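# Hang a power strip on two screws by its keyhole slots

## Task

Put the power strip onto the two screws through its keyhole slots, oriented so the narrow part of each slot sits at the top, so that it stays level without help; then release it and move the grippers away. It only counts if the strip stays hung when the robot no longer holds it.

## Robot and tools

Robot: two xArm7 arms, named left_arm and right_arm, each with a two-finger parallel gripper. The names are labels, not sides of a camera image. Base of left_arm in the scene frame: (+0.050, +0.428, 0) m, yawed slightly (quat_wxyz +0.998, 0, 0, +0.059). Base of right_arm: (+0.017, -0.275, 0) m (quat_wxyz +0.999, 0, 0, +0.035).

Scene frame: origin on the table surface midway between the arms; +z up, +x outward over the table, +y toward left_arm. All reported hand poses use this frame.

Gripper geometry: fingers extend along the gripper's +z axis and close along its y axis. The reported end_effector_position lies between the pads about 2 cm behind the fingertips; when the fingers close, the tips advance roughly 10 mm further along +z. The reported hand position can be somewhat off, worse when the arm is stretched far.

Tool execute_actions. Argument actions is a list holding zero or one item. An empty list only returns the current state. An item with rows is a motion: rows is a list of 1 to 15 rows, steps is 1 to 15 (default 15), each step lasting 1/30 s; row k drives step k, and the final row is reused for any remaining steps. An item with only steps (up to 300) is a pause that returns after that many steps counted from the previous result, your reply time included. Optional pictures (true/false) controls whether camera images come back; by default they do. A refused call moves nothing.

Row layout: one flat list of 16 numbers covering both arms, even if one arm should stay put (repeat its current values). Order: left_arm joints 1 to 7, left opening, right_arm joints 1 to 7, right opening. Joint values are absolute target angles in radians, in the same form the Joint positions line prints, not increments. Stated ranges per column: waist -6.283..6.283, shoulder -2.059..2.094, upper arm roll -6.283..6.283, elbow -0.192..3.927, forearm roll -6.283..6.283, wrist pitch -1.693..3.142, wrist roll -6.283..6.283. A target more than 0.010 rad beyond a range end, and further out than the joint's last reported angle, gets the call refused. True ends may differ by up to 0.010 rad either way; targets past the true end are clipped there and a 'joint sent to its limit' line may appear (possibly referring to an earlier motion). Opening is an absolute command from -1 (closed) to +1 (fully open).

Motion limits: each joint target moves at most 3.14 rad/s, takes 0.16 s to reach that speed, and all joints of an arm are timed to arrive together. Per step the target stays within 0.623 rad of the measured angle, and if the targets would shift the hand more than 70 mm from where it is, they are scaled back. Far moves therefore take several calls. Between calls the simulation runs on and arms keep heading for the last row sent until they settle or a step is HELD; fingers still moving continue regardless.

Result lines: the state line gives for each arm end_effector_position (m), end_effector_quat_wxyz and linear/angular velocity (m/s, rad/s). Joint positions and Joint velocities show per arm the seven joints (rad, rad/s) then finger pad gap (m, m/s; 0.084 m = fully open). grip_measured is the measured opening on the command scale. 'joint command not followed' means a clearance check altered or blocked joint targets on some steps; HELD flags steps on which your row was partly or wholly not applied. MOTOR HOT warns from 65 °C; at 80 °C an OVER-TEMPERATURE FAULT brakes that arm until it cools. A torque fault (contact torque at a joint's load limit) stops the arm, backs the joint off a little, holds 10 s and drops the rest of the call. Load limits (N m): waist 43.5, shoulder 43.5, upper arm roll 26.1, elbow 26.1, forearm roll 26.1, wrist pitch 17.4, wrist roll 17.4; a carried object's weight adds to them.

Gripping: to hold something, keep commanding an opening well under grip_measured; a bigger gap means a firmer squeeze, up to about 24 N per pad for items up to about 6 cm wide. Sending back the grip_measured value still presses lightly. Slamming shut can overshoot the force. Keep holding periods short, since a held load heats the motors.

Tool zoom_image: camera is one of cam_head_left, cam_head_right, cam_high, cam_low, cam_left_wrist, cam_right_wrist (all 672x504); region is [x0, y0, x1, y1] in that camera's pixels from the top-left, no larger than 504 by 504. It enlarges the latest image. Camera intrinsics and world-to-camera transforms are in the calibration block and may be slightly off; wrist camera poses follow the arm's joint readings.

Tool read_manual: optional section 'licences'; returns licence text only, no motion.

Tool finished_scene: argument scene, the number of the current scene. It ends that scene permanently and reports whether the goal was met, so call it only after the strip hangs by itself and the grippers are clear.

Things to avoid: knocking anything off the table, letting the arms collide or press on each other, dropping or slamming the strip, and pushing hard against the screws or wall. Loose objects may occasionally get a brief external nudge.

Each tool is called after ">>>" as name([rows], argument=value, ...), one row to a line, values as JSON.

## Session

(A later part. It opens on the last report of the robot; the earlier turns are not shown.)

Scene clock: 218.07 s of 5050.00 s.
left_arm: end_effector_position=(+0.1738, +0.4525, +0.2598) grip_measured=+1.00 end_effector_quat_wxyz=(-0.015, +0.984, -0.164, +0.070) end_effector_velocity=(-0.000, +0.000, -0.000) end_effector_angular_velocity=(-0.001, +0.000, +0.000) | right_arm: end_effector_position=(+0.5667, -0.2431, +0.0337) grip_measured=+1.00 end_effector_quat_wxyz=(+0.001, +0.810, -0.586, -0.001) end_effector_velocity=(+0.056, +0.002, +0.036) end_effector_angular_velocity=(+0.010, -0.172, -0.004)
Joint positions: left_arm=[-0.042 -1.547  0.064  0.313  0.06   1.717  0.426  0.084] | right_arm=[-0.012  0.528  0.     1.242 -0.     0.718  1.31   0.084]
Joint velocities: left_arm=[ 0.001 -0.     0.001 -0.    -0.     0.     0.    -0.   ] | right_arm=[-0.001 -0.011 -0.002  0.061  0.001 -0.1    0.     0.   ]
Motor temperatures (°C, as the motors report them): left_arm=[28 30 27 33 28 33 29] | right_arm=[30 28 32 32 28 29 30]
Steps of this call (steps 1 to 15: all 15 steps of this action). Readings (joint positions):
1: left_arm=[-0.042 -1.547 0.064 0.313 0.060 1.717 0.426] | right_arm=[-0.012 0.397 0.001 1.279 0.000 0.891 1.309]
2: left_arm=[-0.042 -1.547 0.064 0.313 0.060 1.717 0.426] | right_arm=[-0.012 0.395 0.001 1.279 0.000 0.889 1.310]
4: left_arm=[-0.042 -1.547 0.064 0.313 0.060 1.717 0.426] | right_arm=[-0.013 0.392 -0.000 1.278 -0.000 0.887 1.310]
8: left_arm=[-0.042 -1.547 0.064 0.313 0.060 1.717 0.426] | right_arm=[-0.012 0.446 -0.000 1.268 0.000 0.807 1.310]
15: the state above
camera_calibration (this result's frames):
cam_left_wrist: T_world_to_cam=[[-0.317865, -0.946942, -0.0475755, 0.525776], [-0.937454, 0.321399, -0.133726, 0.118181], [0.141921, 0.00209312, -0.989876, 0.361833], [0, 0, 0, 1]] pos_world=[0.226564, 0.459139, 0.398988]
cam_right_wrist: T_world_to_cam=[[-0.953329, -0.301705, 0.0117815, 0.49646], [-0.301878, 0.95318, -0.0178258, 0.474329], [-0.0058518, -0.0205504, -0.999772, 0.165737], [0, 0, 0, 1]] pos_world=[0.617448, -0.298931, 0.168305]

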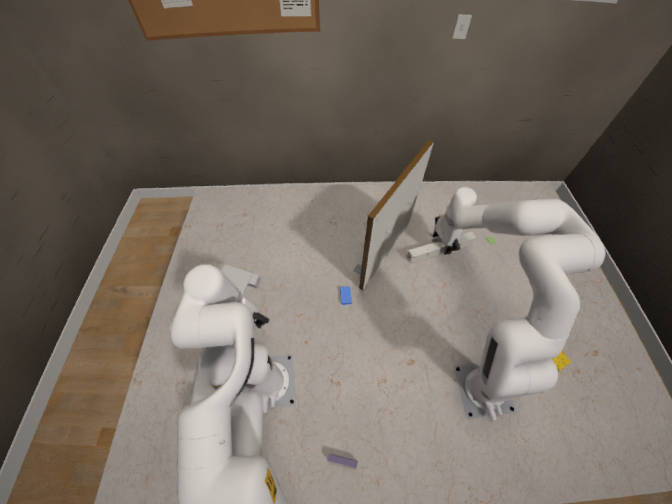

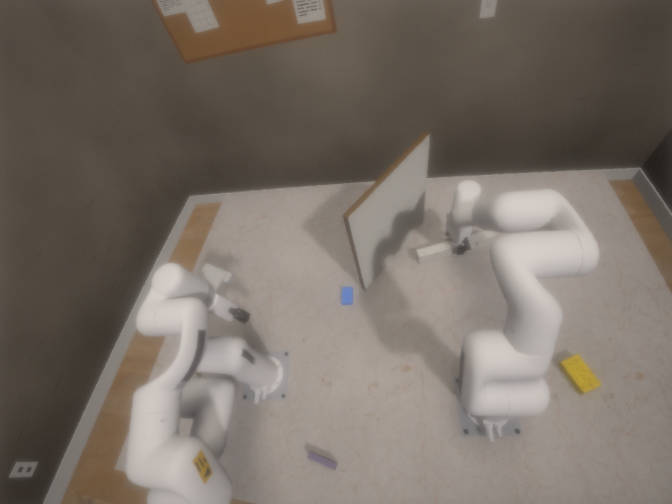

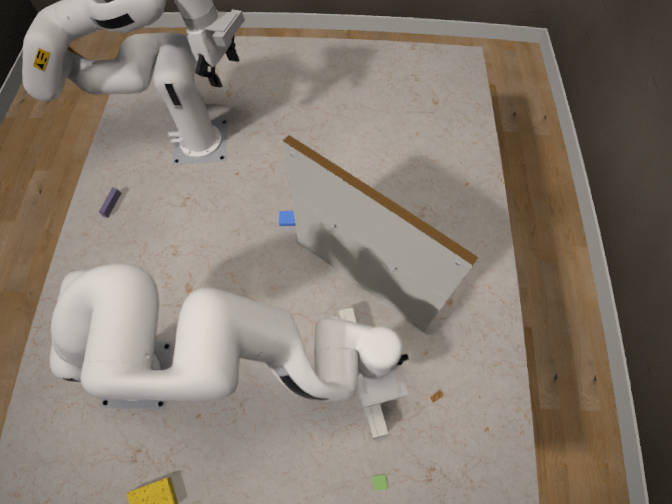

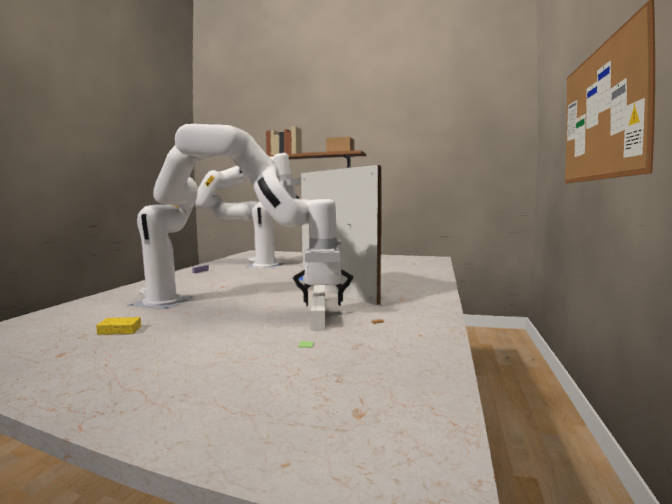

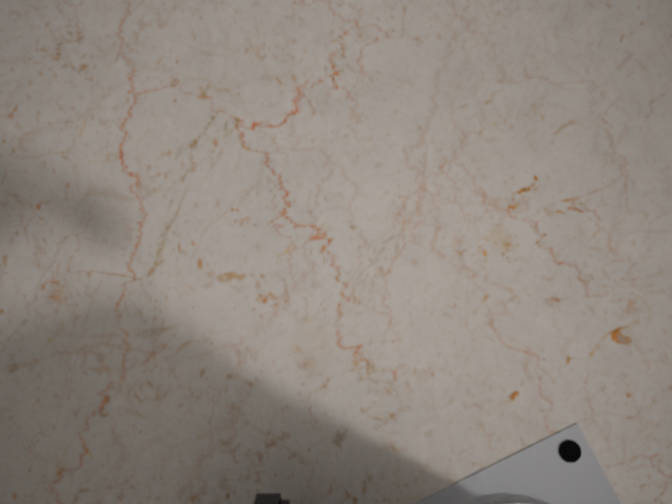

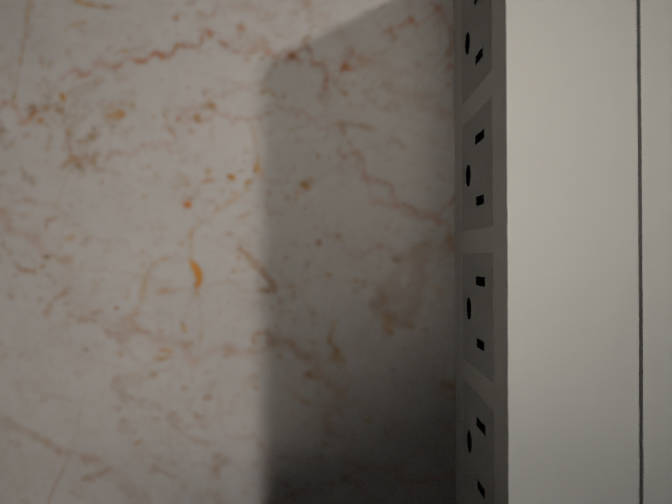

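>>> execute_actions([
  {"rows":[[-0.042,-1.547,0.064,0.313,0.06,1.717,0.426,1,-0.012,0.532,0,1.242,0,0.71,1.31,0.6],[-0.042,-1.547,0.064,0.313,0.06,1.717,0.426,1,-0.012,0.532,0,1.242,0,0.71,1.31,0.4],[-0.042,-1.547,0.064,0.313,0.06,1.717,0.426,1,-0.012,0.532,0,1.242,0,0.71,1.31,0.2],[-0.042,-1.547,0.064,0.313,0.06,1.717,0.426,1,-0.012,0.532,0,1.242,0,0.71,1.31,0.0],[-0.042,-1.547,0.064,0.313,0.06,1.717,0.426,1,-0.012,0.532,0,1.242,0,0.71,1.31,-0.15],[-0.042,-1.547,0.064,0.313,0.06,1.717,0.426,1,-0.012,0.532,0,1.242,0,0.71,1.31,-0.3],[-0.042,-1.547,0.064,0.313,0.06,1.717,0.426,1,-0.012,0.532,0,1.242,0,0.71,1.31,-0.45],[-0.042,-1.547,0.064,0.313,0.06,1.717,0.426,1,-0.012,0.532,0,1.242,0,0.71,1.31,-0.7],[-0.042,-1.547,0.064,0.313,0.06,1.717,0.426,1,-0.012,0.532,0,1.242,0,0.71,1.31,-1]],"steps":15},
], pictures=false)

>>> execute_actions([
  {"rows":[[-0.042,-1.547,0.064,0.313,0.06,1.717,0.426,1,-0.012,0.3,0,1.25,0,0.9,1.4,-1],[-0.042,-1.547,0.064,0.313,0.06,1.717,0.426,1,-0.012,0.3,0,1.25,0,0.9,1.4,-1],[-0.042,-1.547,0.064,0.313,0.06,1.717,0.426,1,-0.012,0.3,0,1.25,0,0.9,1.4,-1],[-0.042,-1.547,0.064,0.313,0.06,1.717,0.426,1,-0.012,0.3,0,1.25,0,0.9,1.4,-1],[-0.042,-1.547,0.064,0.313,0.06,1.717,0.426,1,-0.012,0.3,0,1.25,0,0.9,1.4,-1],[-0.042,-1.547,0.064,0.313,0.06,1.717,0.426,1,-0.012,0.3,0,0.8,0,-0.2,1.5,-1]],"steps":15},
], pictures=false)

>>> execute_actions([
  {"steps":12},
], pictures=false)

>>> execute_actions([
  {"rows":[[-0.042,-1.547,0.064,0.313,0.06,1.717,0.426,1,-0.012,0.6,0,0.70,0,-1.14,1.55,-1]],"steps":15},
], pictures=false)

>>> execute_actions([
  {"rows":[[-0.042,-1.547,0.064,0.313,0.06,1.717,0.426,1,-0.012,0.72,0,0.75,0,-1.18,1.55,-1],[-0.042,-1.547,0.064,0.313,0.06,1.717,0.426,1,-0.012,0.72,0,0.75,0,-1.18,1.55,-1],[-0.042,-1.547,0.064,0.313,0.06,1.717,0.426,1,-0.012,0.72,0,0.75,0,-1.18,1.55,-1],[-0.042,-1.547,0.064,0.313,0.06,1.717,0.426,1,-0.012,0.72,0,0.75,0,-1.18,1.55,-1],[-0.042,-1.547,0.064,0.313,0.06,1.717,0.426,1,-0.012,0.845,0,0.81,0,-1.242,1.55,-1]],"steps":15},
])

Scene clock: 235.97 s of 5050.00 s.
left_arm: end_effector_position=(+0.1738, +0.4525, +0.2598) grip_measured=+1.00 end_effector_quat_wxyz=(-0.015, +0.984, -0.164, +0.070) end_effector_velocity=(-0.000, +0.000, -0.000) end_effector_angular_velocity=(+0.001, +0.000, -0.000) | right_arm: end_effector_position=(+0.5675, -0.2431, +0.0320) grip_measured=-0.26 end_effector_quat_wxyz=(+0.000, +0.810, -0.586, -0.000) end_effector_velocity=(-0.000, +0.000, -0.000) end_effector_angular_velocity=(+0.001, -0.000, -0.000)
Joint positions: left_arm=[-0.042 -1.547  0.064  0.313  0.06   1.717  0.426  0.084] | right_arm=[-0.012  0.532 -0.     1.242 -0.     0.71   1.31   0.033]
Joint velocities: left_arm=[ 0. -0. -0. -0.  0.  0.  0. -0.] | right_arm=[-0.    -0.     0.001 -0.001  0.    -0.001  0.    -0.   ]
Motor temperatures (°C, as the motors report them): left_arm=[28 30 27 33 28 33 29] | right_arm=[30 28 32 32 28 29 30]
Steps of this call (steps 1 to 15: the robot went on to your last target; steps 16 to 90: nothing new was sent; then 14.40 s passed at rest; steps 91 to 105: all 15 steps of this action). Readings (joint positions):
91: left_arm=[-0.042 -1.547 0.064 0.313 0.060 1.717 0.426] | right_arm=[-0.012 0.532 0.000 1.242 -0.000 0.710 1.310]
92: left_arm=[-0.042 -1.547 0.064 0.313 0.060 1.717 0.426] | right_arm=[-0.012 0.532 -0.000 1.242 0.000 0.710 1.310]
94: left_arm=[-0.042 -1.547 0.064 0.313 0.060 1.717 0.426] | right_arm=[-0.012 0.532 -0.000 1.242 -0.000 0.710 1.310]
98: left_arm=[-0.042 -1.547 0.064 0.313 0.060 1.717 0.426] | right_arm=[-0.012 0.532 -0.000 1.241 -0.000 0.711 1.310]
105: the state above

Scene clock: 236.47 s of 5050.00 s.
left_arm: end_effector_position=(+0.1738, +0.4525, +0.2598) grip_measured=+1.00 end_effector_quat_wxyz=(-0.015, +0.984, -0.164, +0.070) end_effector_velocity=(+0.000, +0.000, +0.000) end_effector_angular_velocity=(+0.000, -0.001, -0.001) | right_arm: end_effector_position=(+0.5473, -0.2441, +0.0643) grip_measured=-0.25 end_effector_quat_wxyz=(-0.068, +0.760, -0.643, +0.072) end_effector_velocity=(+0.070, +0.005, -0.089) end_effector_angular_velocity=(+0.148, -1.593, -0.283)
Joint positions: left_arm=[-0.042 -1.547  0.064  0.313  0.06   1.717  0.426  0.084] | right_arm=[-0.012  0.327  0.     0.955 -0.     0.43   1.462  0.033]
Joint velocities: left_arm=[-0.001 -0.     0.     0.001  0.     0.     0.     0.   ] | right_arm=[ 0.    -0.125  0.002 -1.282 -0.002 -2.755  0.292  0.   ]
Motor temperatures (°C, as the motors report them): left_arm=[28 30 27 33 28 33 29] | right_arm=[30 28 32 32 28 29 30]
Steps of this call (steps 1 to 15: all 15 steps of this action). Readings (joint positions):
1: left_arm=[-0.042 -1.547 0.064 0.313 0.060 1.717 0.426] | right_arm=[-0.012 0.532 -0.000 1.242 -0.000 0.710 1.310]
2: left_arm=[-0.042 -1.547 0.064 0.313 0.060 1.717 0.426] | right_arm=[-0.012 0.530 0.000 1.241 0.000 0.714 1.312]
4: left_arm=[-0.042 -1.547 0.064 0.313 0.060 1.717 0.426] | right_arm=[-0.012 0.498 0.000 1.236 -0.000 0.748 1.327]
8: left_arm=[-0.042 -1.547 0.064 0.313 0.060 1.717 0.426] | right_arm=[-0.012 0.383 0.000 1.241 0.000 0.814 1.373]
15: the state above

Scene clock: 236.87 s of 5050.00 s.
left_arm: end_effector_position=(+0.1738, +0.4525, +0.2598) grip_measured=+1.00 end_effector_quat_wxyz=(-0.015, +0.984, -0.164, +0.070) end_effector_velocity=(-0.000, -0.000, +0.000) end_effector_angular_velocity=(+0.001, +0.000, -0.000) | right_arm: end_effector_position=(+0.6038, -0.2409, +0.1226) grip_measured=-0.25 end_effector_quat_wxyz=(-0.237, +0.707, -0.621, +0.240) end_effector_velocity=(+0.000, -0.001, +0.005) end_effector_angular_velocity=(+0.009, -0.086, -0.006)
Joint positions: left_arm=[-0.042 -1.547  0.064  0.313  0.06   1.717  0.426  0.084] | right_arm=[-0.012  0.3    0.     0.803 -0.    -0.185  1.499  0.033]
Joint velocities: left_arm=[-0.     0.    -0.001  0.001 -0.     0.001 -0.    -0.   ] | right_arm=[-0.001  0.008 -0.    -0.048 -0.    -0.143  0.007  0.   ]
Motor temperatures (°C, as the motors report them): left_arm=[28 30 27 33 28 33 29] | right_arm=[30 28 32 32 28 29 30]
Steps of this call (steps 1 to 12: the robot went on to your last target). Readings (joint positions):
1: left_arm=[-0.042 -1.547 0.064 0.313 0.060 1.717 0.426] | right_arm=[-0.012 0.323 0.000 0.916 -0.000 0.336 1.471]
2: left_arm=[-0.042 -1.547 0.064 0.313 0.060 1.717 0.426] | right_arm=[-0.012 0.318 0.000 0.886 -0.000 0.241 1.478]
4: left_arm=[-0.042 -1.547 0.064 0.313 0.060 1.717 0.426] | right_arm=[-0.012 0.310 0.000 0.846 0.000 0.061 1.488]
8: left_arm=[-0.042 -1.547 0.064 0.313 0.060 1.717 0.426] | right_arm=[-0.012 0.300 -0.000 0.815 0.000 -0.141 1.497]
12: the state above

Scene clock: 237.37 s of 5050.00 s.
left_arm: end_effector_position=(+0.1738, +0.4525, +0.2598) grip_measured=+1.00 end_effector_quat_wxyz=(-0.015, +0.984, -0.164, +0.070) end_effector_velocity=(-0.000, +0.000, -0.000) end_effector_angular_velocity=(+0.002, +0.001, +0.000) | right_arm: end_effector_position=(+0.6009, -0.2411, +0.1249) grip_measured=-0.25 end_effector_quat_wxyz=(-0.398, +0.612, -0.564, +0.385) end_effector_velocity=(-0.004, -0.002, +0.169) end_effector_angular_velocity=(+0.077, -0.843, -0.016)
Joint positions: left_arm=[-0.042 -1.547  0.064  0.313  0.06   1.717  0.426  0.084] | right_arm=[-0.012  0.584  0.     0.706 -0.    -1.051  1.547  0.033]
Joint velocities: left_arm=[-0.    -0.    -0.002 -0.     0.     0.    -0.001  0.   ] | right_arm=[-0.001  0.15  -0.002 -0.03   0.001 -1.026  0.032  0.   ]
Motor temperatures (°C, as the motors report them): left_arm=[28 30 27 33 28 33 29] | right_arm=[30 28 32 32 28 29 30]
Steps of this call (steps 1 to 15: all 15 steps of this action). Readings (joint positions):
1: left_arm=[-0.042 -1.547 0.064 0.313 0.060 1.717 0.426] | right_arm=[-0.012 0.301 0.000 0.802 -0.000 -0.190 1.500]
2: left_arm=[-0.042 -1.547 0.064 0.313 0.060 1.717 0.426] | right_arm=[-0.012 0.302 0.000 0.801 -0.000 -0.197 1.500]
4: left_arm=[-0.042 -1.547 0.064 0.313 0.060 1.717 0.426] | right_arm=[-0.012 0.320 -0.000 0.796 -0.000 -0.244 1.504]
8: left_arm=[-0.042 -1.547 0.064 0.313 0.060 1.717 0.426] | right_arm=[-0.012 0.443 -0.000 0.753 0.000 -0.513 1.524]
15: the state above

Scene clock: 237.87 s of 5050.00 s.
left_arm: end_effector_position=(+0.1738, +0.4525, +0.2598) grip_measured=+1.00 end_effector_quat_wxyz=(-0.015, +0.984, -0.164, +0.070) end_effector_velocity=(-0.000, +0.000, -0.000) end_effector_angular_velocity=(-0.000, +0.001, -0.000) | right_arm: end_effector_position=(+0.5975, -0.2413, +0.0608) grip_measured=-0.25 end_effector_quat_wxyz=(-0.409, +0.604, -0.559, +0.394) end_effector_velocity=(+0.010, +0.000, +0.006) end_effector_angular_velocity=(+0.002, -0.057, +0.000)
Joint positions: left_arm=[-0.042 -1.547  0.064  0.313  0.06   1.717  0.426  0.084] | right_arm=[-0.012  0.838 -0.     0.807  0.    -1.238  1.55   0.033]
Joint velocities: left_arm=[ 0. -0.  0. -0.  0.  0.  0.  0.] | right_arm=[ 0.001  0.038 -0.002  0.046 -0.001 -0.049  0.001 -0.   ]
Motor temperatures (°C, as the motors report them): left_arm=[28 30 27 33 28 33 29] | right_arm=[30 28 32 32 28 29 30]
Steps of this call (steps 1 to 15: all 15 steps of this action). Readings (joint positions):
1: left_arm=[-0.042 -1.547 0.064 0.313 0.060 1.717 0.426] | right_arm=[-0.012 0.588 0.000 0.705 0.000 -1.080 1.548]
2: left_arm=[-0.042 -1.547 0.064 0.313 0.060 1.717 0.426] | right_arm=[-0.012 0.594 -0.000 0.706 -0.000 -1.100 1.549]
4: left_arm=[-0.042 -1.547 0.064 0.313 0.060 1.717 0.426] | right_arm=[-0.012 0.632 -0.000 0.722 0.000 -1.136 1.549]
8: left_arm=[-0.042 -1.547 0.064 0.313 0.060 1.717 0.426] | right_arm=[-0.012 0.755 -0.000 0.769 0.000 -1.194 1.550]
15: the state above
camera_calibration (this result's frames):
cam_left_wrist: T_world_to_cam=[[-0.317865, -0.946942, -0.0475755, 0.525776], [-0.937454, 0.321399, -0.133726, 0.118181], [0.141921, 0.00209308, -0.989876, 0.361833], [0, 0, 0, 1]] pos_world=[0.226564, 0.459139, 0.398988]
cam_right_wrist: T_world_to_cam=[[-0.361996, -0.0300285, -0.931696, 0.295661], [-0.0429669, 0.998956, -0.0155021, 0.338689], [0.931189, 0.0344204, -0.362909, -0.392329], [0, 0, 0, 1]] pos_world=[0.486913, -0.315953, 0.138337]

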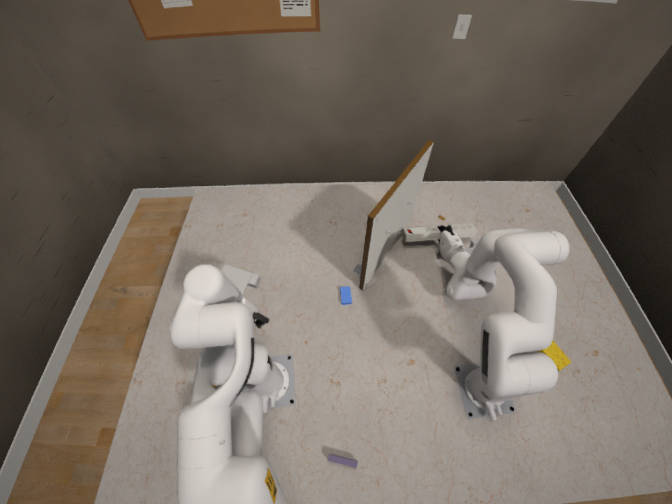

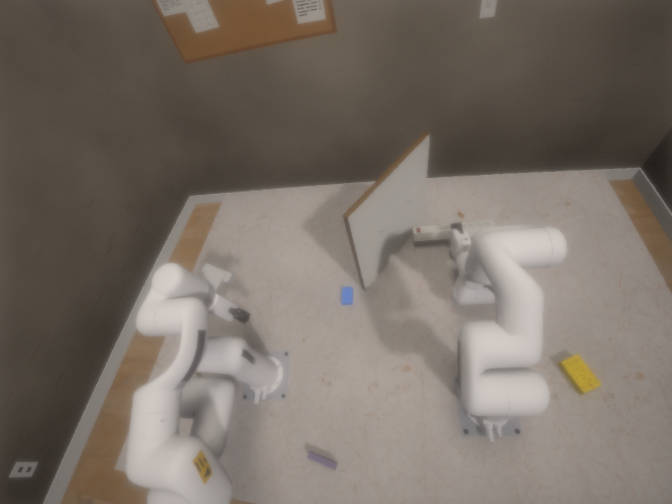

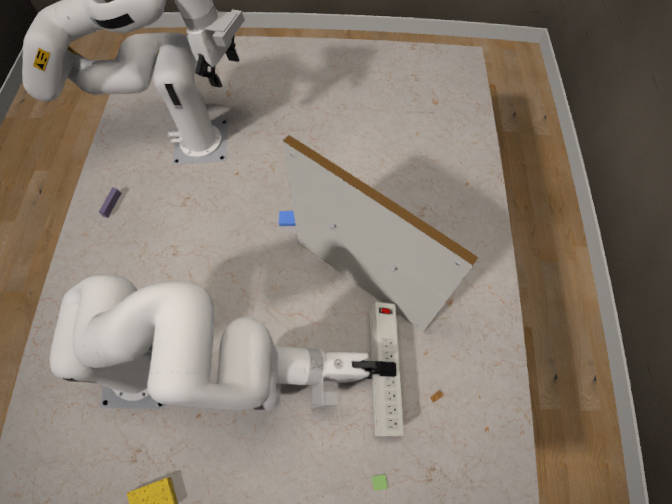

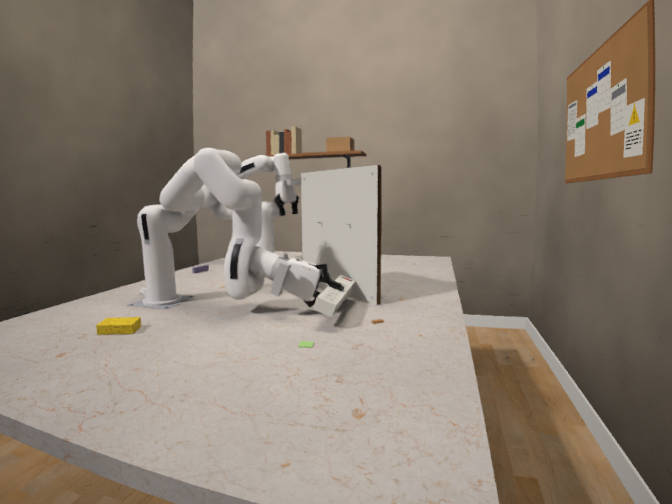

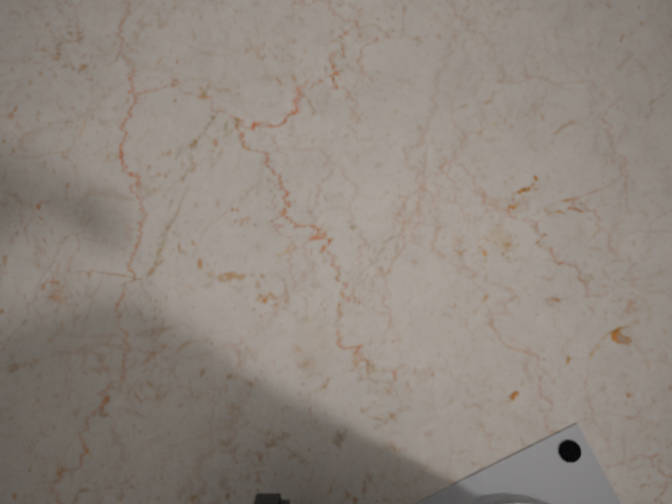

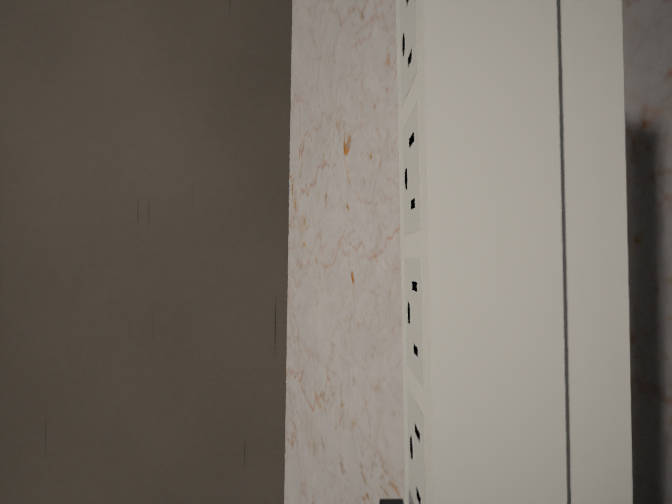

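>>> execute_actions([
  {"rows":[[-0.042,-1.547,0.064,0.313,0.06,1.717,0.426,1,-0.012,0.845,0,0.81,0,-1.242,1.55,0.0],[-0.042,-1.547,0.064,0.313,0.06,1.717,0.426,1,-0.012,0.845,0,0.81,0,-1.242,1.55,0.2],[-0.042,-1.547,0.064,0.313,0.06,1.717,0.426,1,-0.012,0.845,0,0.81,0,-1.242,1.55,0.4],[-0.042,-1.547,0.064,0.313,0.06,1.717,0.426,1,-0.012,0.845,0,0.81,0,-1.242,1.55,0.6],[-0.042,-1.547,0.064,0.313,0.06,1.717,0.426,1,-0.012,0.845,0,0.81,0,-1.242,1.55,0.8]],"steps":15},
])

>>> zoom_image(camera="cam_low", region=[270,240,410,340])

Scene clock: 258.40 s of 5050.00 s.
left_arm: end_effector_position=(+0.1738, +0.4525, +0.2598) grip_measured=+1.00 end_effector_quat_wxyz=(-0.015, +0.984, -0.164, +0.070) end_effector_velocity=(+0.000, -0.000, +0.000) end_effector_angular_velocity=(-0.001, -0.001, -0.001) | right_arm: end_effector_position=(+0.5972, -0.2413, +0.0588) grip_measured=+0.80 end_effector_quat_wxyz=(-0.409, +0.604, -0.559, +0.394) end_effector_velocity=(-0.000, -0.001, -0.001) end_effector_angular_velocity=(-0.000, +0.002, -0.001)
Joint positions: left_arm=[-0.042 -1.547  0.064  0.313  0.06   1.717  0.426  0.084] | right_arm=[-0.012  0.845  0.     0.81   0.    -1.242  1.55   0.077]
Joint velocities: left_arm=[-0.001  0.     0.002  0.     0.    -0.001 -0.     0.   ] | right_arm=[-0.001  0.001 -0.     0.001  0.     0.002 -0.    -0.   ]
Motor temperatures (°C, as the motors report them): left_arm=[28 30 27 33 28 33 29] | right_arm=[30 28 32 32 28 29 30]
Steps of this call (steps 1 to 15: the robot went on to your last target; steps 16 to 90: nothing new was sent; then 17.03 s passed at rest; steps 91 to 105: all 15 steps of this action). Readings (joint positions):
91: left_arm=[-0.042 -1.547 0.064 0.313 0.060 1.717 0.426] | right_arm=[-0.012 0.845 -0.000 0.810 0.000 -1.242 1.550]
92: left_arm=[-0.042 -1.547 0.064 0.313 0.060 1.717 0.426] | right_arm=[-0.012 0.845 0.000 0.810 -0.000 -1.242 1.550]
94: left_arm=[-0.042 -1.547 0.064 0.313 0.060 1.717 0.426] | right_arm=[-0.012 0.845 -0.000 0.810 0.000 -1.242 1.550]
98: left_arm=[-0.042 -1.547 0.064 0.313 0.060 1.717 0.426] | right_arm=[-0.012 0.845 -0.000 0.810 -0.000 -1.242 1.550]
105: the state above
camera_calibration (this result's frames):
cam_left_wrist: T_world_to_cam=[[-0.317865, -0.946942, -0.0475756, 0.525776], [-0.937454, 0.321399, -0.133726, 0.118181], [0.141921, 0.00209317, -0.989876, 0.361833], [0, 0, 0, 1]] pos_world=[0.226564, 0.459139, 0.398988]
cam_right_wrist: T_world_to_cam=[[-0.362226, -0.0299652, -0.931609, 0.293868], [-0.0429871, 0.998957, -0.0154173, 0.338641], [0.931099, 0.0344627, -0.363136, -0.392672], [0, 0, 0, 1]] pos_world=[0.48662, -0.31595, 0.136398]

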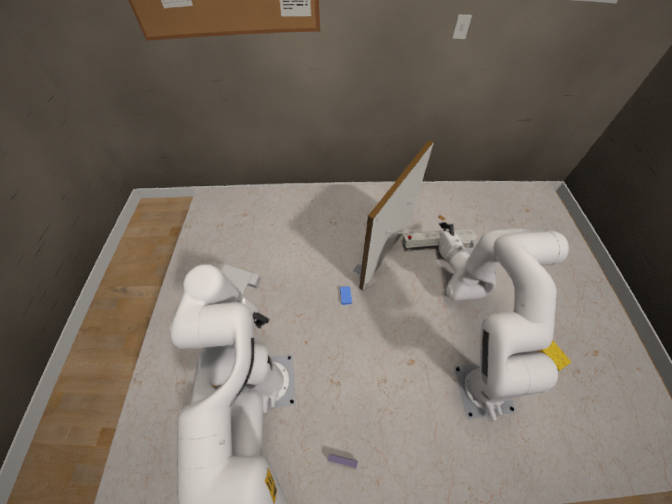

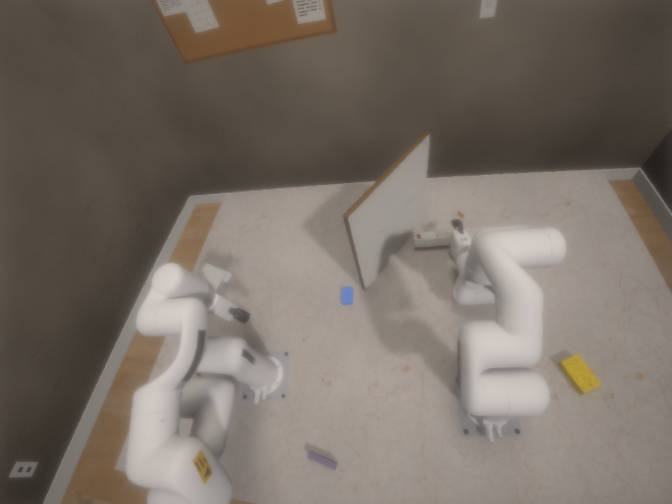

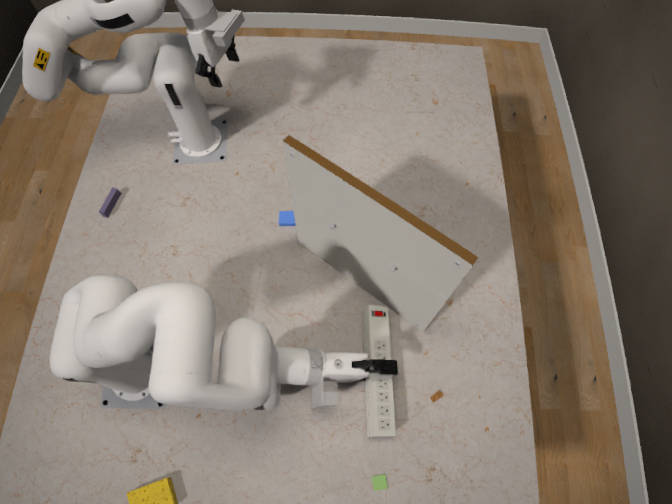

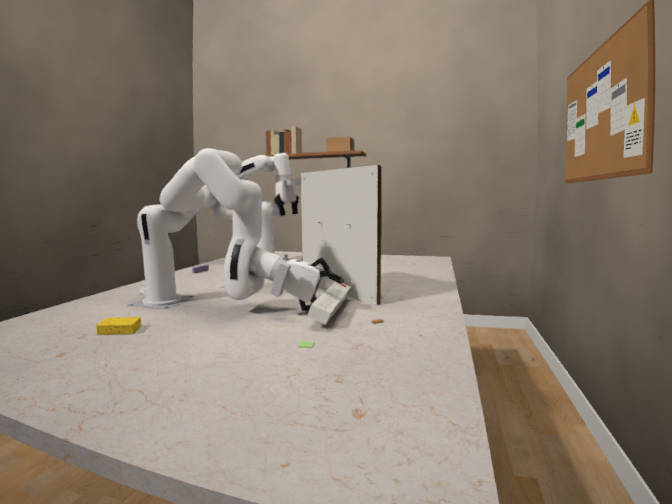

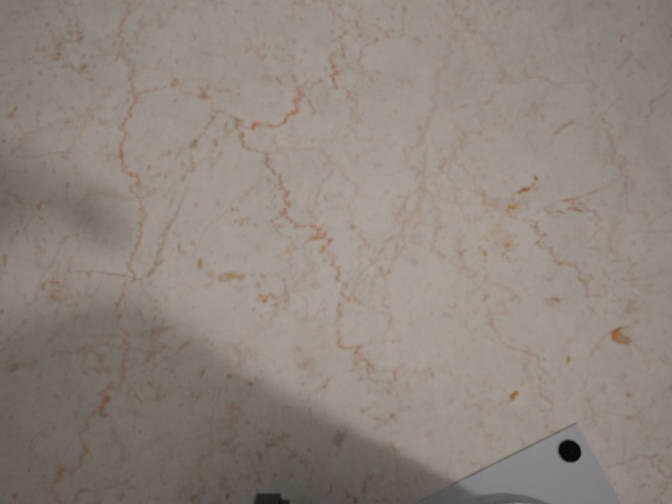

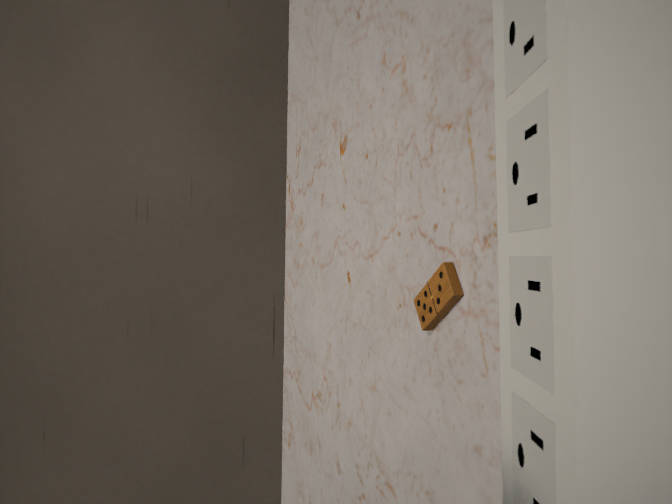

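Region (270, 240, 410, 340) of cam_low's 672x504 image, scaled by 3.600, with more detail than that image has; it fills the top 360 rows of this view, and the rest is white.

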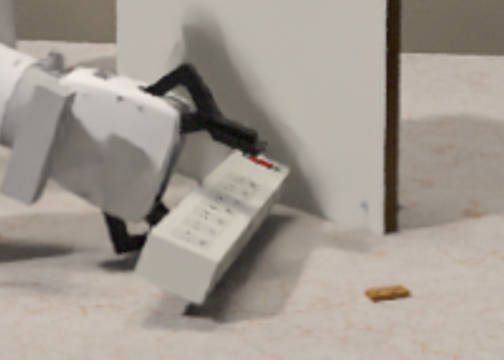

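>>> execute_actions([
  {"rows":[[-0.042,-1.547,0.064,0.313,0.06,1.717,0.426,1,-0.012,0.843,0,0.78,0,-1.268,1.55,0.8],[-0.042,-1.547,0.064,0.313,0.06,1.717,0.426,1,-0.012,0.843,0,0.78,0,-1.268,1.55,0.8],[-0.042,-1.547,0.064,0.313,0.06,1.717,0.426,1,-0.012,0.84,0,0.75,0,-1.295,1.55,0.8],[-0.042,-1.547,0.064,0.313,0.06,1.717,0.426,1,-0.012,0.84,0,0.75,0,-1.295,1.55,0.8],[-0.042,-1.547,0.064,0.313,0.06,1.717,0.426,1,-0.012,0.838,0,0.72,0,-1.322,1.55,0.8],[-0.042,-1.547,0.064,0.313,0.06,1.717,0.426,1,-0.012,0.838,0,0.72,0,-1.322,1.55,0.8],[-0.042,-1.547,0.064,0.313,0.06,1.717,0.426,1,-0.012,0.835,0,0.69,0,-1.35,1.55,0.8],[-0.042,-1.547,0.064,0.313,0.06,1.717,0.426,1,-0.012,0.835,0,0.69,0,-1.35,1.55,0.8],[-0.042,-1.547,0.064,0.313,0.06,1.717,0.426,1,-0.012,0.833,0,0.66,0,-1.378,1.55,0.8],[-0.042,-1.547,0.064,0.313,0.06,1.717,0.426,1,-0.012,0.833,0,0.66,0,-1.378,1.55,0.8],[-0.042,-1.547,0.064,0.313,0.06,1.717,0.426,1,-0.012,0.83,0,0.625,0,-1.405,1.55,0.8]],"steps":15},
])

>>> zoom_image(camera="cam_low", region=[270,240,410,340])

Scene clock: 273.17 s of 5050.00 s.
left_arm: end_effector_position=(+0.1738, +0.4525, +0.2598) grip_measured=+1.00 end_effector_quat_wxyz=(-0.015, +0.984, -0.164, +0.070) end_effector_velocity=(+0.000, -0.000, +0.000) end_effector_angular_velocity=(+0.001, -0.001, -0.000) | right_arm: end_effector_position=(+0.5403, -0.2446, +0.0540) grip_measured=+0.80 end_effector_quat_wxyz=(-0.406, +0.606, -0.561, +0.392) end_effector_velocity=(-0.065, -0.004, -0.006) end_effector_angular_velocity=(-0.001, +0.027, -0.001)
Joint positions: left_arm=[-0.042 -1.547  0.064  0.313  0.06   1.717  0.426  0.084] | right_arm=[-0.012  0.832  0.     0.64  -0.    -1.391  1.55   0.077]
Joint velocities: left_arm=[-0.    -0.002 -0.001 -0.    -0.    -0.    -0.    -0.   ] | right_arm=[ 0.    -0.01   0.001 -0.19   0.001 -0.153  0.     0.001]
Motor temperatures (°C, as the motors report them): left_arm=[28 30 27 33 28 33 29] | right_arm=[30 28 32 31 28 29 30]
Steps of this call (steps 1 to 15: the robot went on to your last target; steps 16 to 90: nothing new was sent; then 11.27 s passed at rest; steps 91 to 105: all 15 steps of this action). Readings (joint positions):
91: left_arm=[-0.042 -1.547 0.064 0.313 0.060 1.717 0.426] | right_arm=[-0.012 0.845 0.000 0.810 -0.000 -1.242 1.550]
92: left_arm=[-0.042 -1.547 0.064 0.313 0.060 1.717 0.426] | right_arm=[-0.012 0.845 0.000 0.807 0.000 -1.246 1.550]
94: left_arm=[-0.042 -1.547 0.064 0.313 0.060 1.717 0.426] | right_arm=[-0.012 0.843 -0.000 0.789 0.000 -1.262 1.550]
98: left_arm=[-0.042 -1.547 0.064 0.313 0.060 1.717 0.426] | right_arm=[-0.012 0.839 0.000 0.734 -0.000 -1.309 1.550]
105: the state above
camera_calibration (this result's frames):
cam_left_wrist: T_world_to_cam=[[-0.317865, -0.946942, -0.0475757, 0.525776], [-0.937454, 0.321399, -0.133726, 0.118181], [0.141921, 0.00209322, -0.989876, 0.361833], [0, 0, 0, 1]] pos_world=[0.226563, 0.459139, 0.398988]
cam_right_wrist: T_world_to_cam=[[-0.36987, -0.0304605, -0.928584, 0.27249], [-0.0431419, 0.998947, -0.0155845, 0.339465], [0.928081, 0.0342967, -0.370795, -0.339295], [0, 0, 0, 1]] pos_world=[0.430324, -0.319171, 0.132511]

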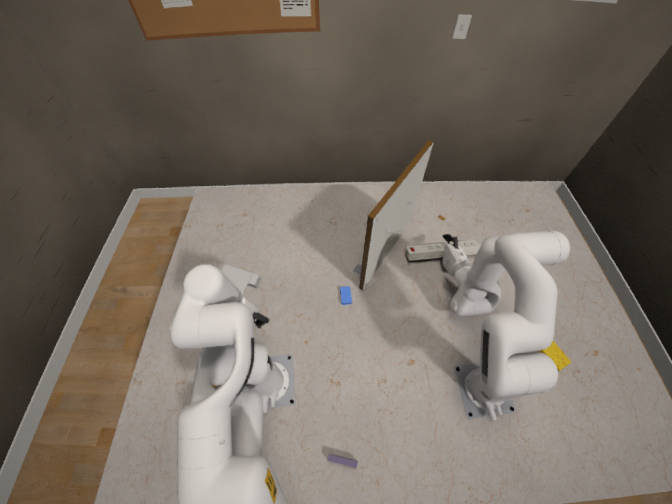

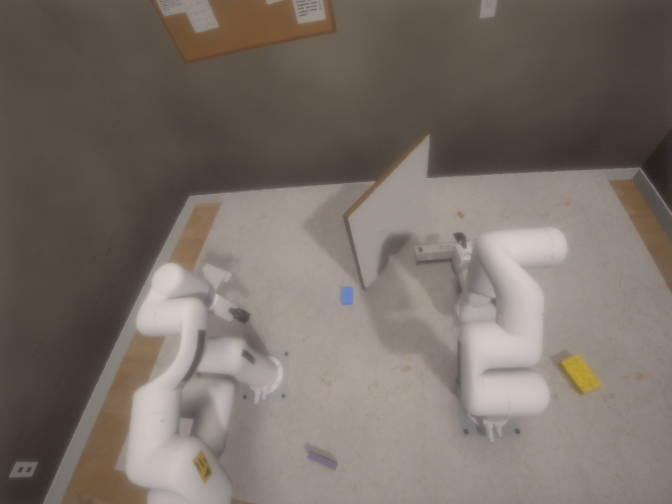

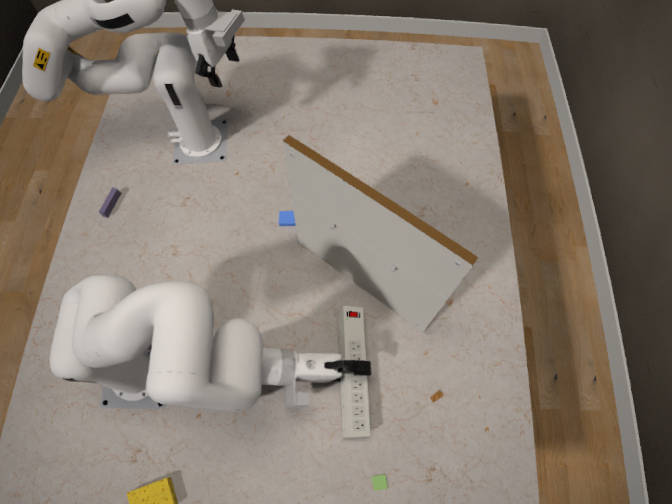

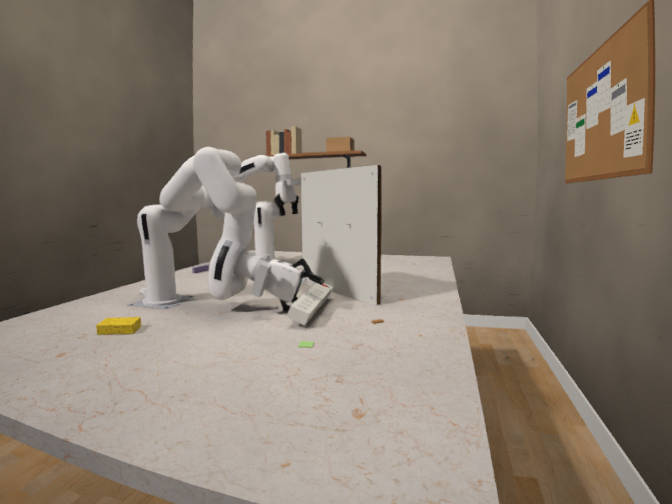

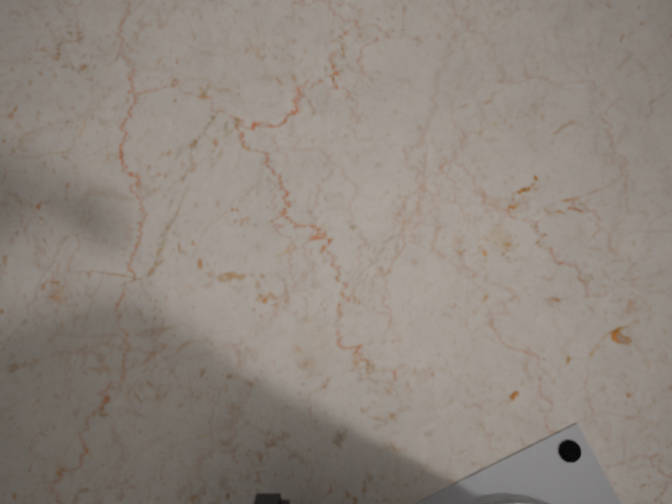

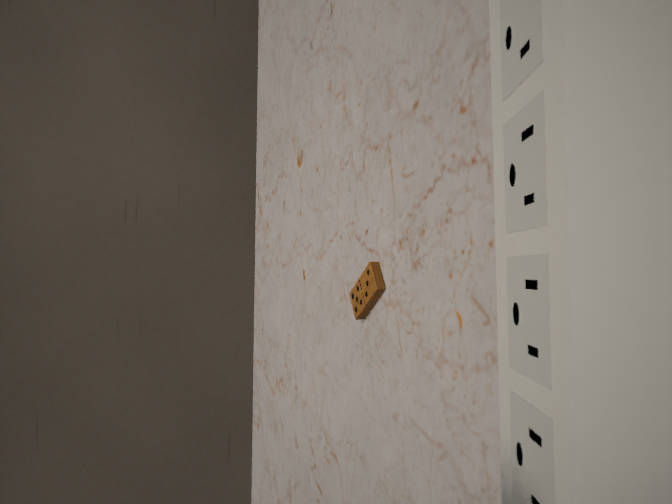

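Region (270, 240, 410, 340) of cam_low's 672x504 image, scaled by 3.600, with more detail than that image has; it fills the top 360 rows of this view, and the rest is white.

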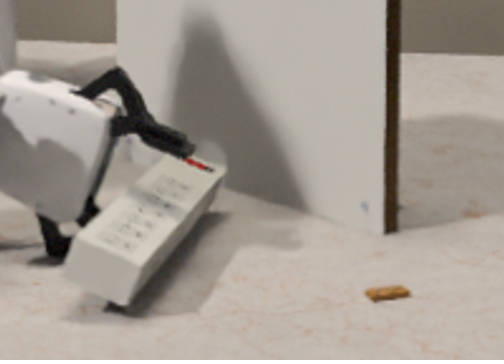

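>>> execute_actions([
  {"rows":[[-0.042,-1.547,0.064,0.313,0.06,1.717,0.426,1,-0.012,0.78,0,0.61,0,-1.37,1.55,0.8],[-0.042,-1.547,0.064,0.313,0.06,1.717,0.426,1,-0.012,0.78,0,0.61,0,-1.37,1.55,0.8],[-0.042,-1.547,0.064,0.313,0.06,1.717,0.426,1,-0.012,0.73,0,0.59,0,-1.34,1.55,0.8],[-0.042,-1.547,0.064,0.313,0.06,1.717,0.426,1,-0.012,0.73,0,0.59,0,-1.34,1.55,0.8],[-0.042,-1.547,0.064,0.313,0.06,1.717,0.426,1,-0.012,0.66,0,0.56,0,-1.30,1.55,0.8],[-0.042,-1.547,0.064,0.313,0.06,1.717,0.426,1,-0.012,0.66,0,0.56,0,-1.30,1.55,0.8],[-0.042,-1.547,0.064,0.313,0.06,1.717,0.426,1,-0.012,0.55,0,0.53,0,-1.22,1.55,0.8]],"steps":15},
])

Scene clock: 300.30 s of 5050.00 s.
left_arm: end_effector_position=(+0.1738, +0.4525, +0.2598) grip_measured=+1.00 end_effector_quat_wxyz=(-0.015, +0.984, -0.164, +0.070) end_effector_velocity=(+0.000, +0.000, +0.000) end_effector_angular_velocity=(+0.001, -0.001, +0.000) | right_arm: end_effector_position=(+0.5465, -0.2443, +0.1236) grip_measured=+0.80 end_effector_quat_wxyz=(-0.407, +0.605, -0.560, +0.393) end_effector_velocity=(-0.015, +0.001, -0.005) end_effector_angular_velocity=(-0.004, +0.093, +0.004)
Joint positions: left_arm=[-0.042 -1.547  0.064  0.313  0.06   1.717  0.426  0.084] | right_arm=[-0.012  0.56  -0.     0.534  0.    -1.229  1.55   0.077]
Joint velocities: left_arm=[ 0. -0. -0. -0.  0. -0. -0. -0.] | right_arm=[ 0.002 -0.088  0.002 -0.069 -0.     0.111  0.     0.   ]
Motor temperatures (°C, as the motors report them): left_arm=[28 30 27 33 28 33 29] | right_arm=[30 28 32 31 28 29 30]
Steps of this call (steps 1 to 30: the robot went on to your last target; steps 31 to 90: nothing new was sent; then 23.63 s passed at rest; steps 91 to 105: all 15 steps of this action). Readings (joint positions):
91: left_arm=[-0.042 -1.547 0.064 0.313 0.060 1.717 0.426] | right_arm=[-0.012 0.830 0.000 0.625 -0.000 -1.405 1.550]
92: left_arm=[-0.042 -1.547 0.064 0.313 0.060 1.717 0.426] | right_arm=[-0.012 0.827 0.000 0.624 0.000 -1.402 1.550]
94: left_arm=[-0.042 -1.547 0.064 0.313 0.060 1.717 0.426] | right_arm=[-0.012 0.801 0.000 0.613 -0.000 -1.382 1.550]
98: left_arm=[-0.042 -1.547 0.064 0.313 0.060 1.717 0.426] | right_arm=[-0.012 0.700 -0.000 0.578 0.000 -1.323 1.550]
105: the state above
camera_calibration (this result's frames):
cam_left_wrist: T_world_to_cam=[[-0.317865, -0.946942, -0.0475756, 0.525776], [-0.937454, 0.321399, -0.133726, 0.118181], [0.141921, 0.00209321, -0.989876, 0.361833], [0, 0, 0, 1]] pos_world=[0.226564, 0.459139, 0.398988]
cam_right_wrist: T_world_to_cam=[[-0.365804, -0.0302193, -0.930201, 0.337432], [-0.0429591, 0.998956, -0.0155592, 0.340424], [0.9297, 0.034269, -0.36672, -0.320692], [0, 0, 0, 1]] pos_world=[0.436206, -0.318882, 0.201573]

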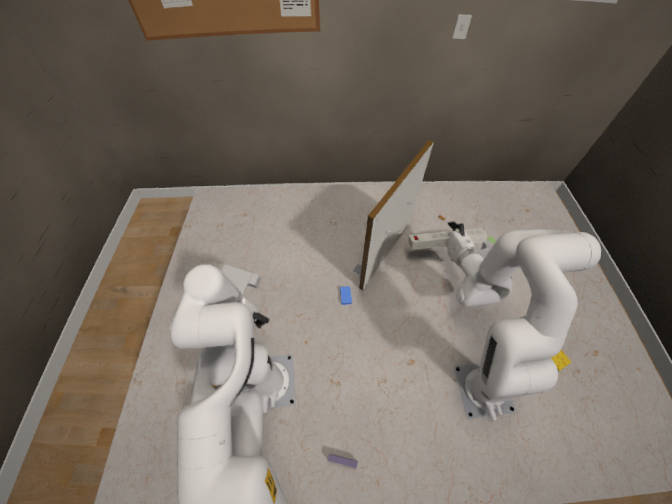

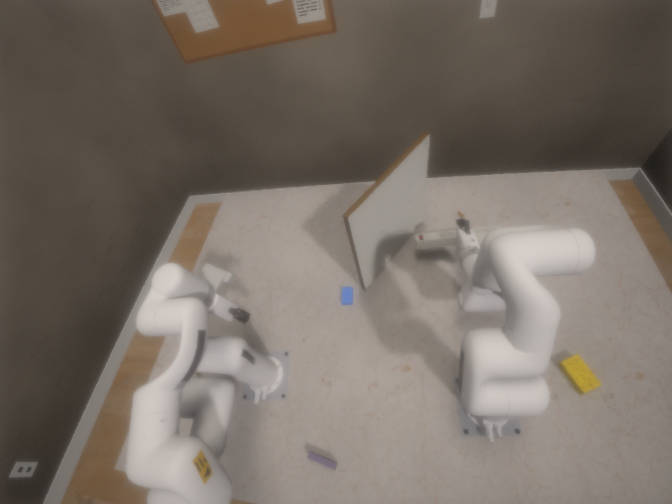

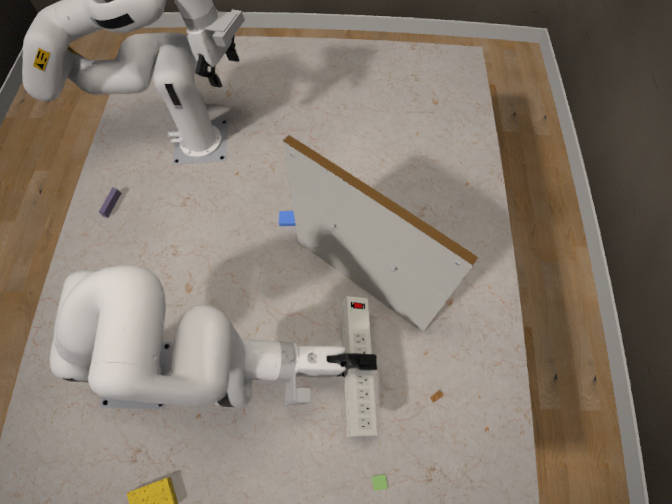

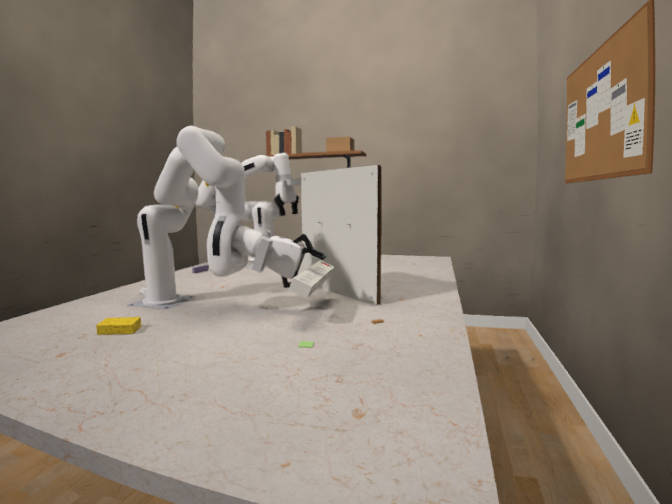

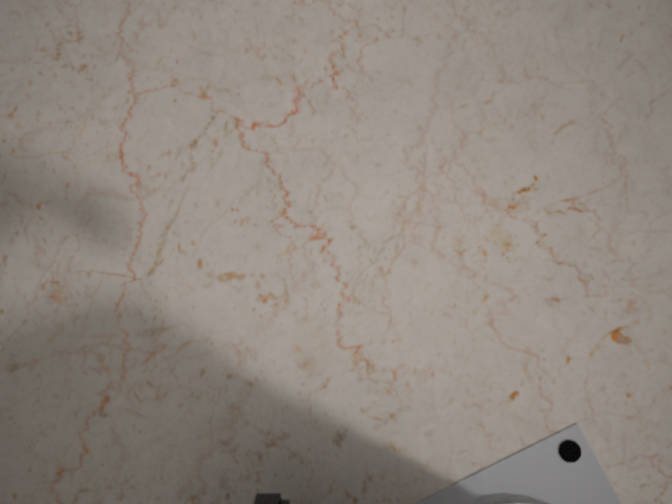

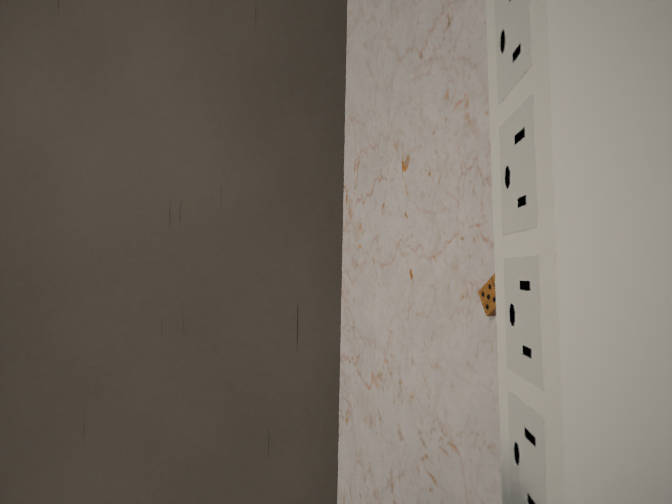

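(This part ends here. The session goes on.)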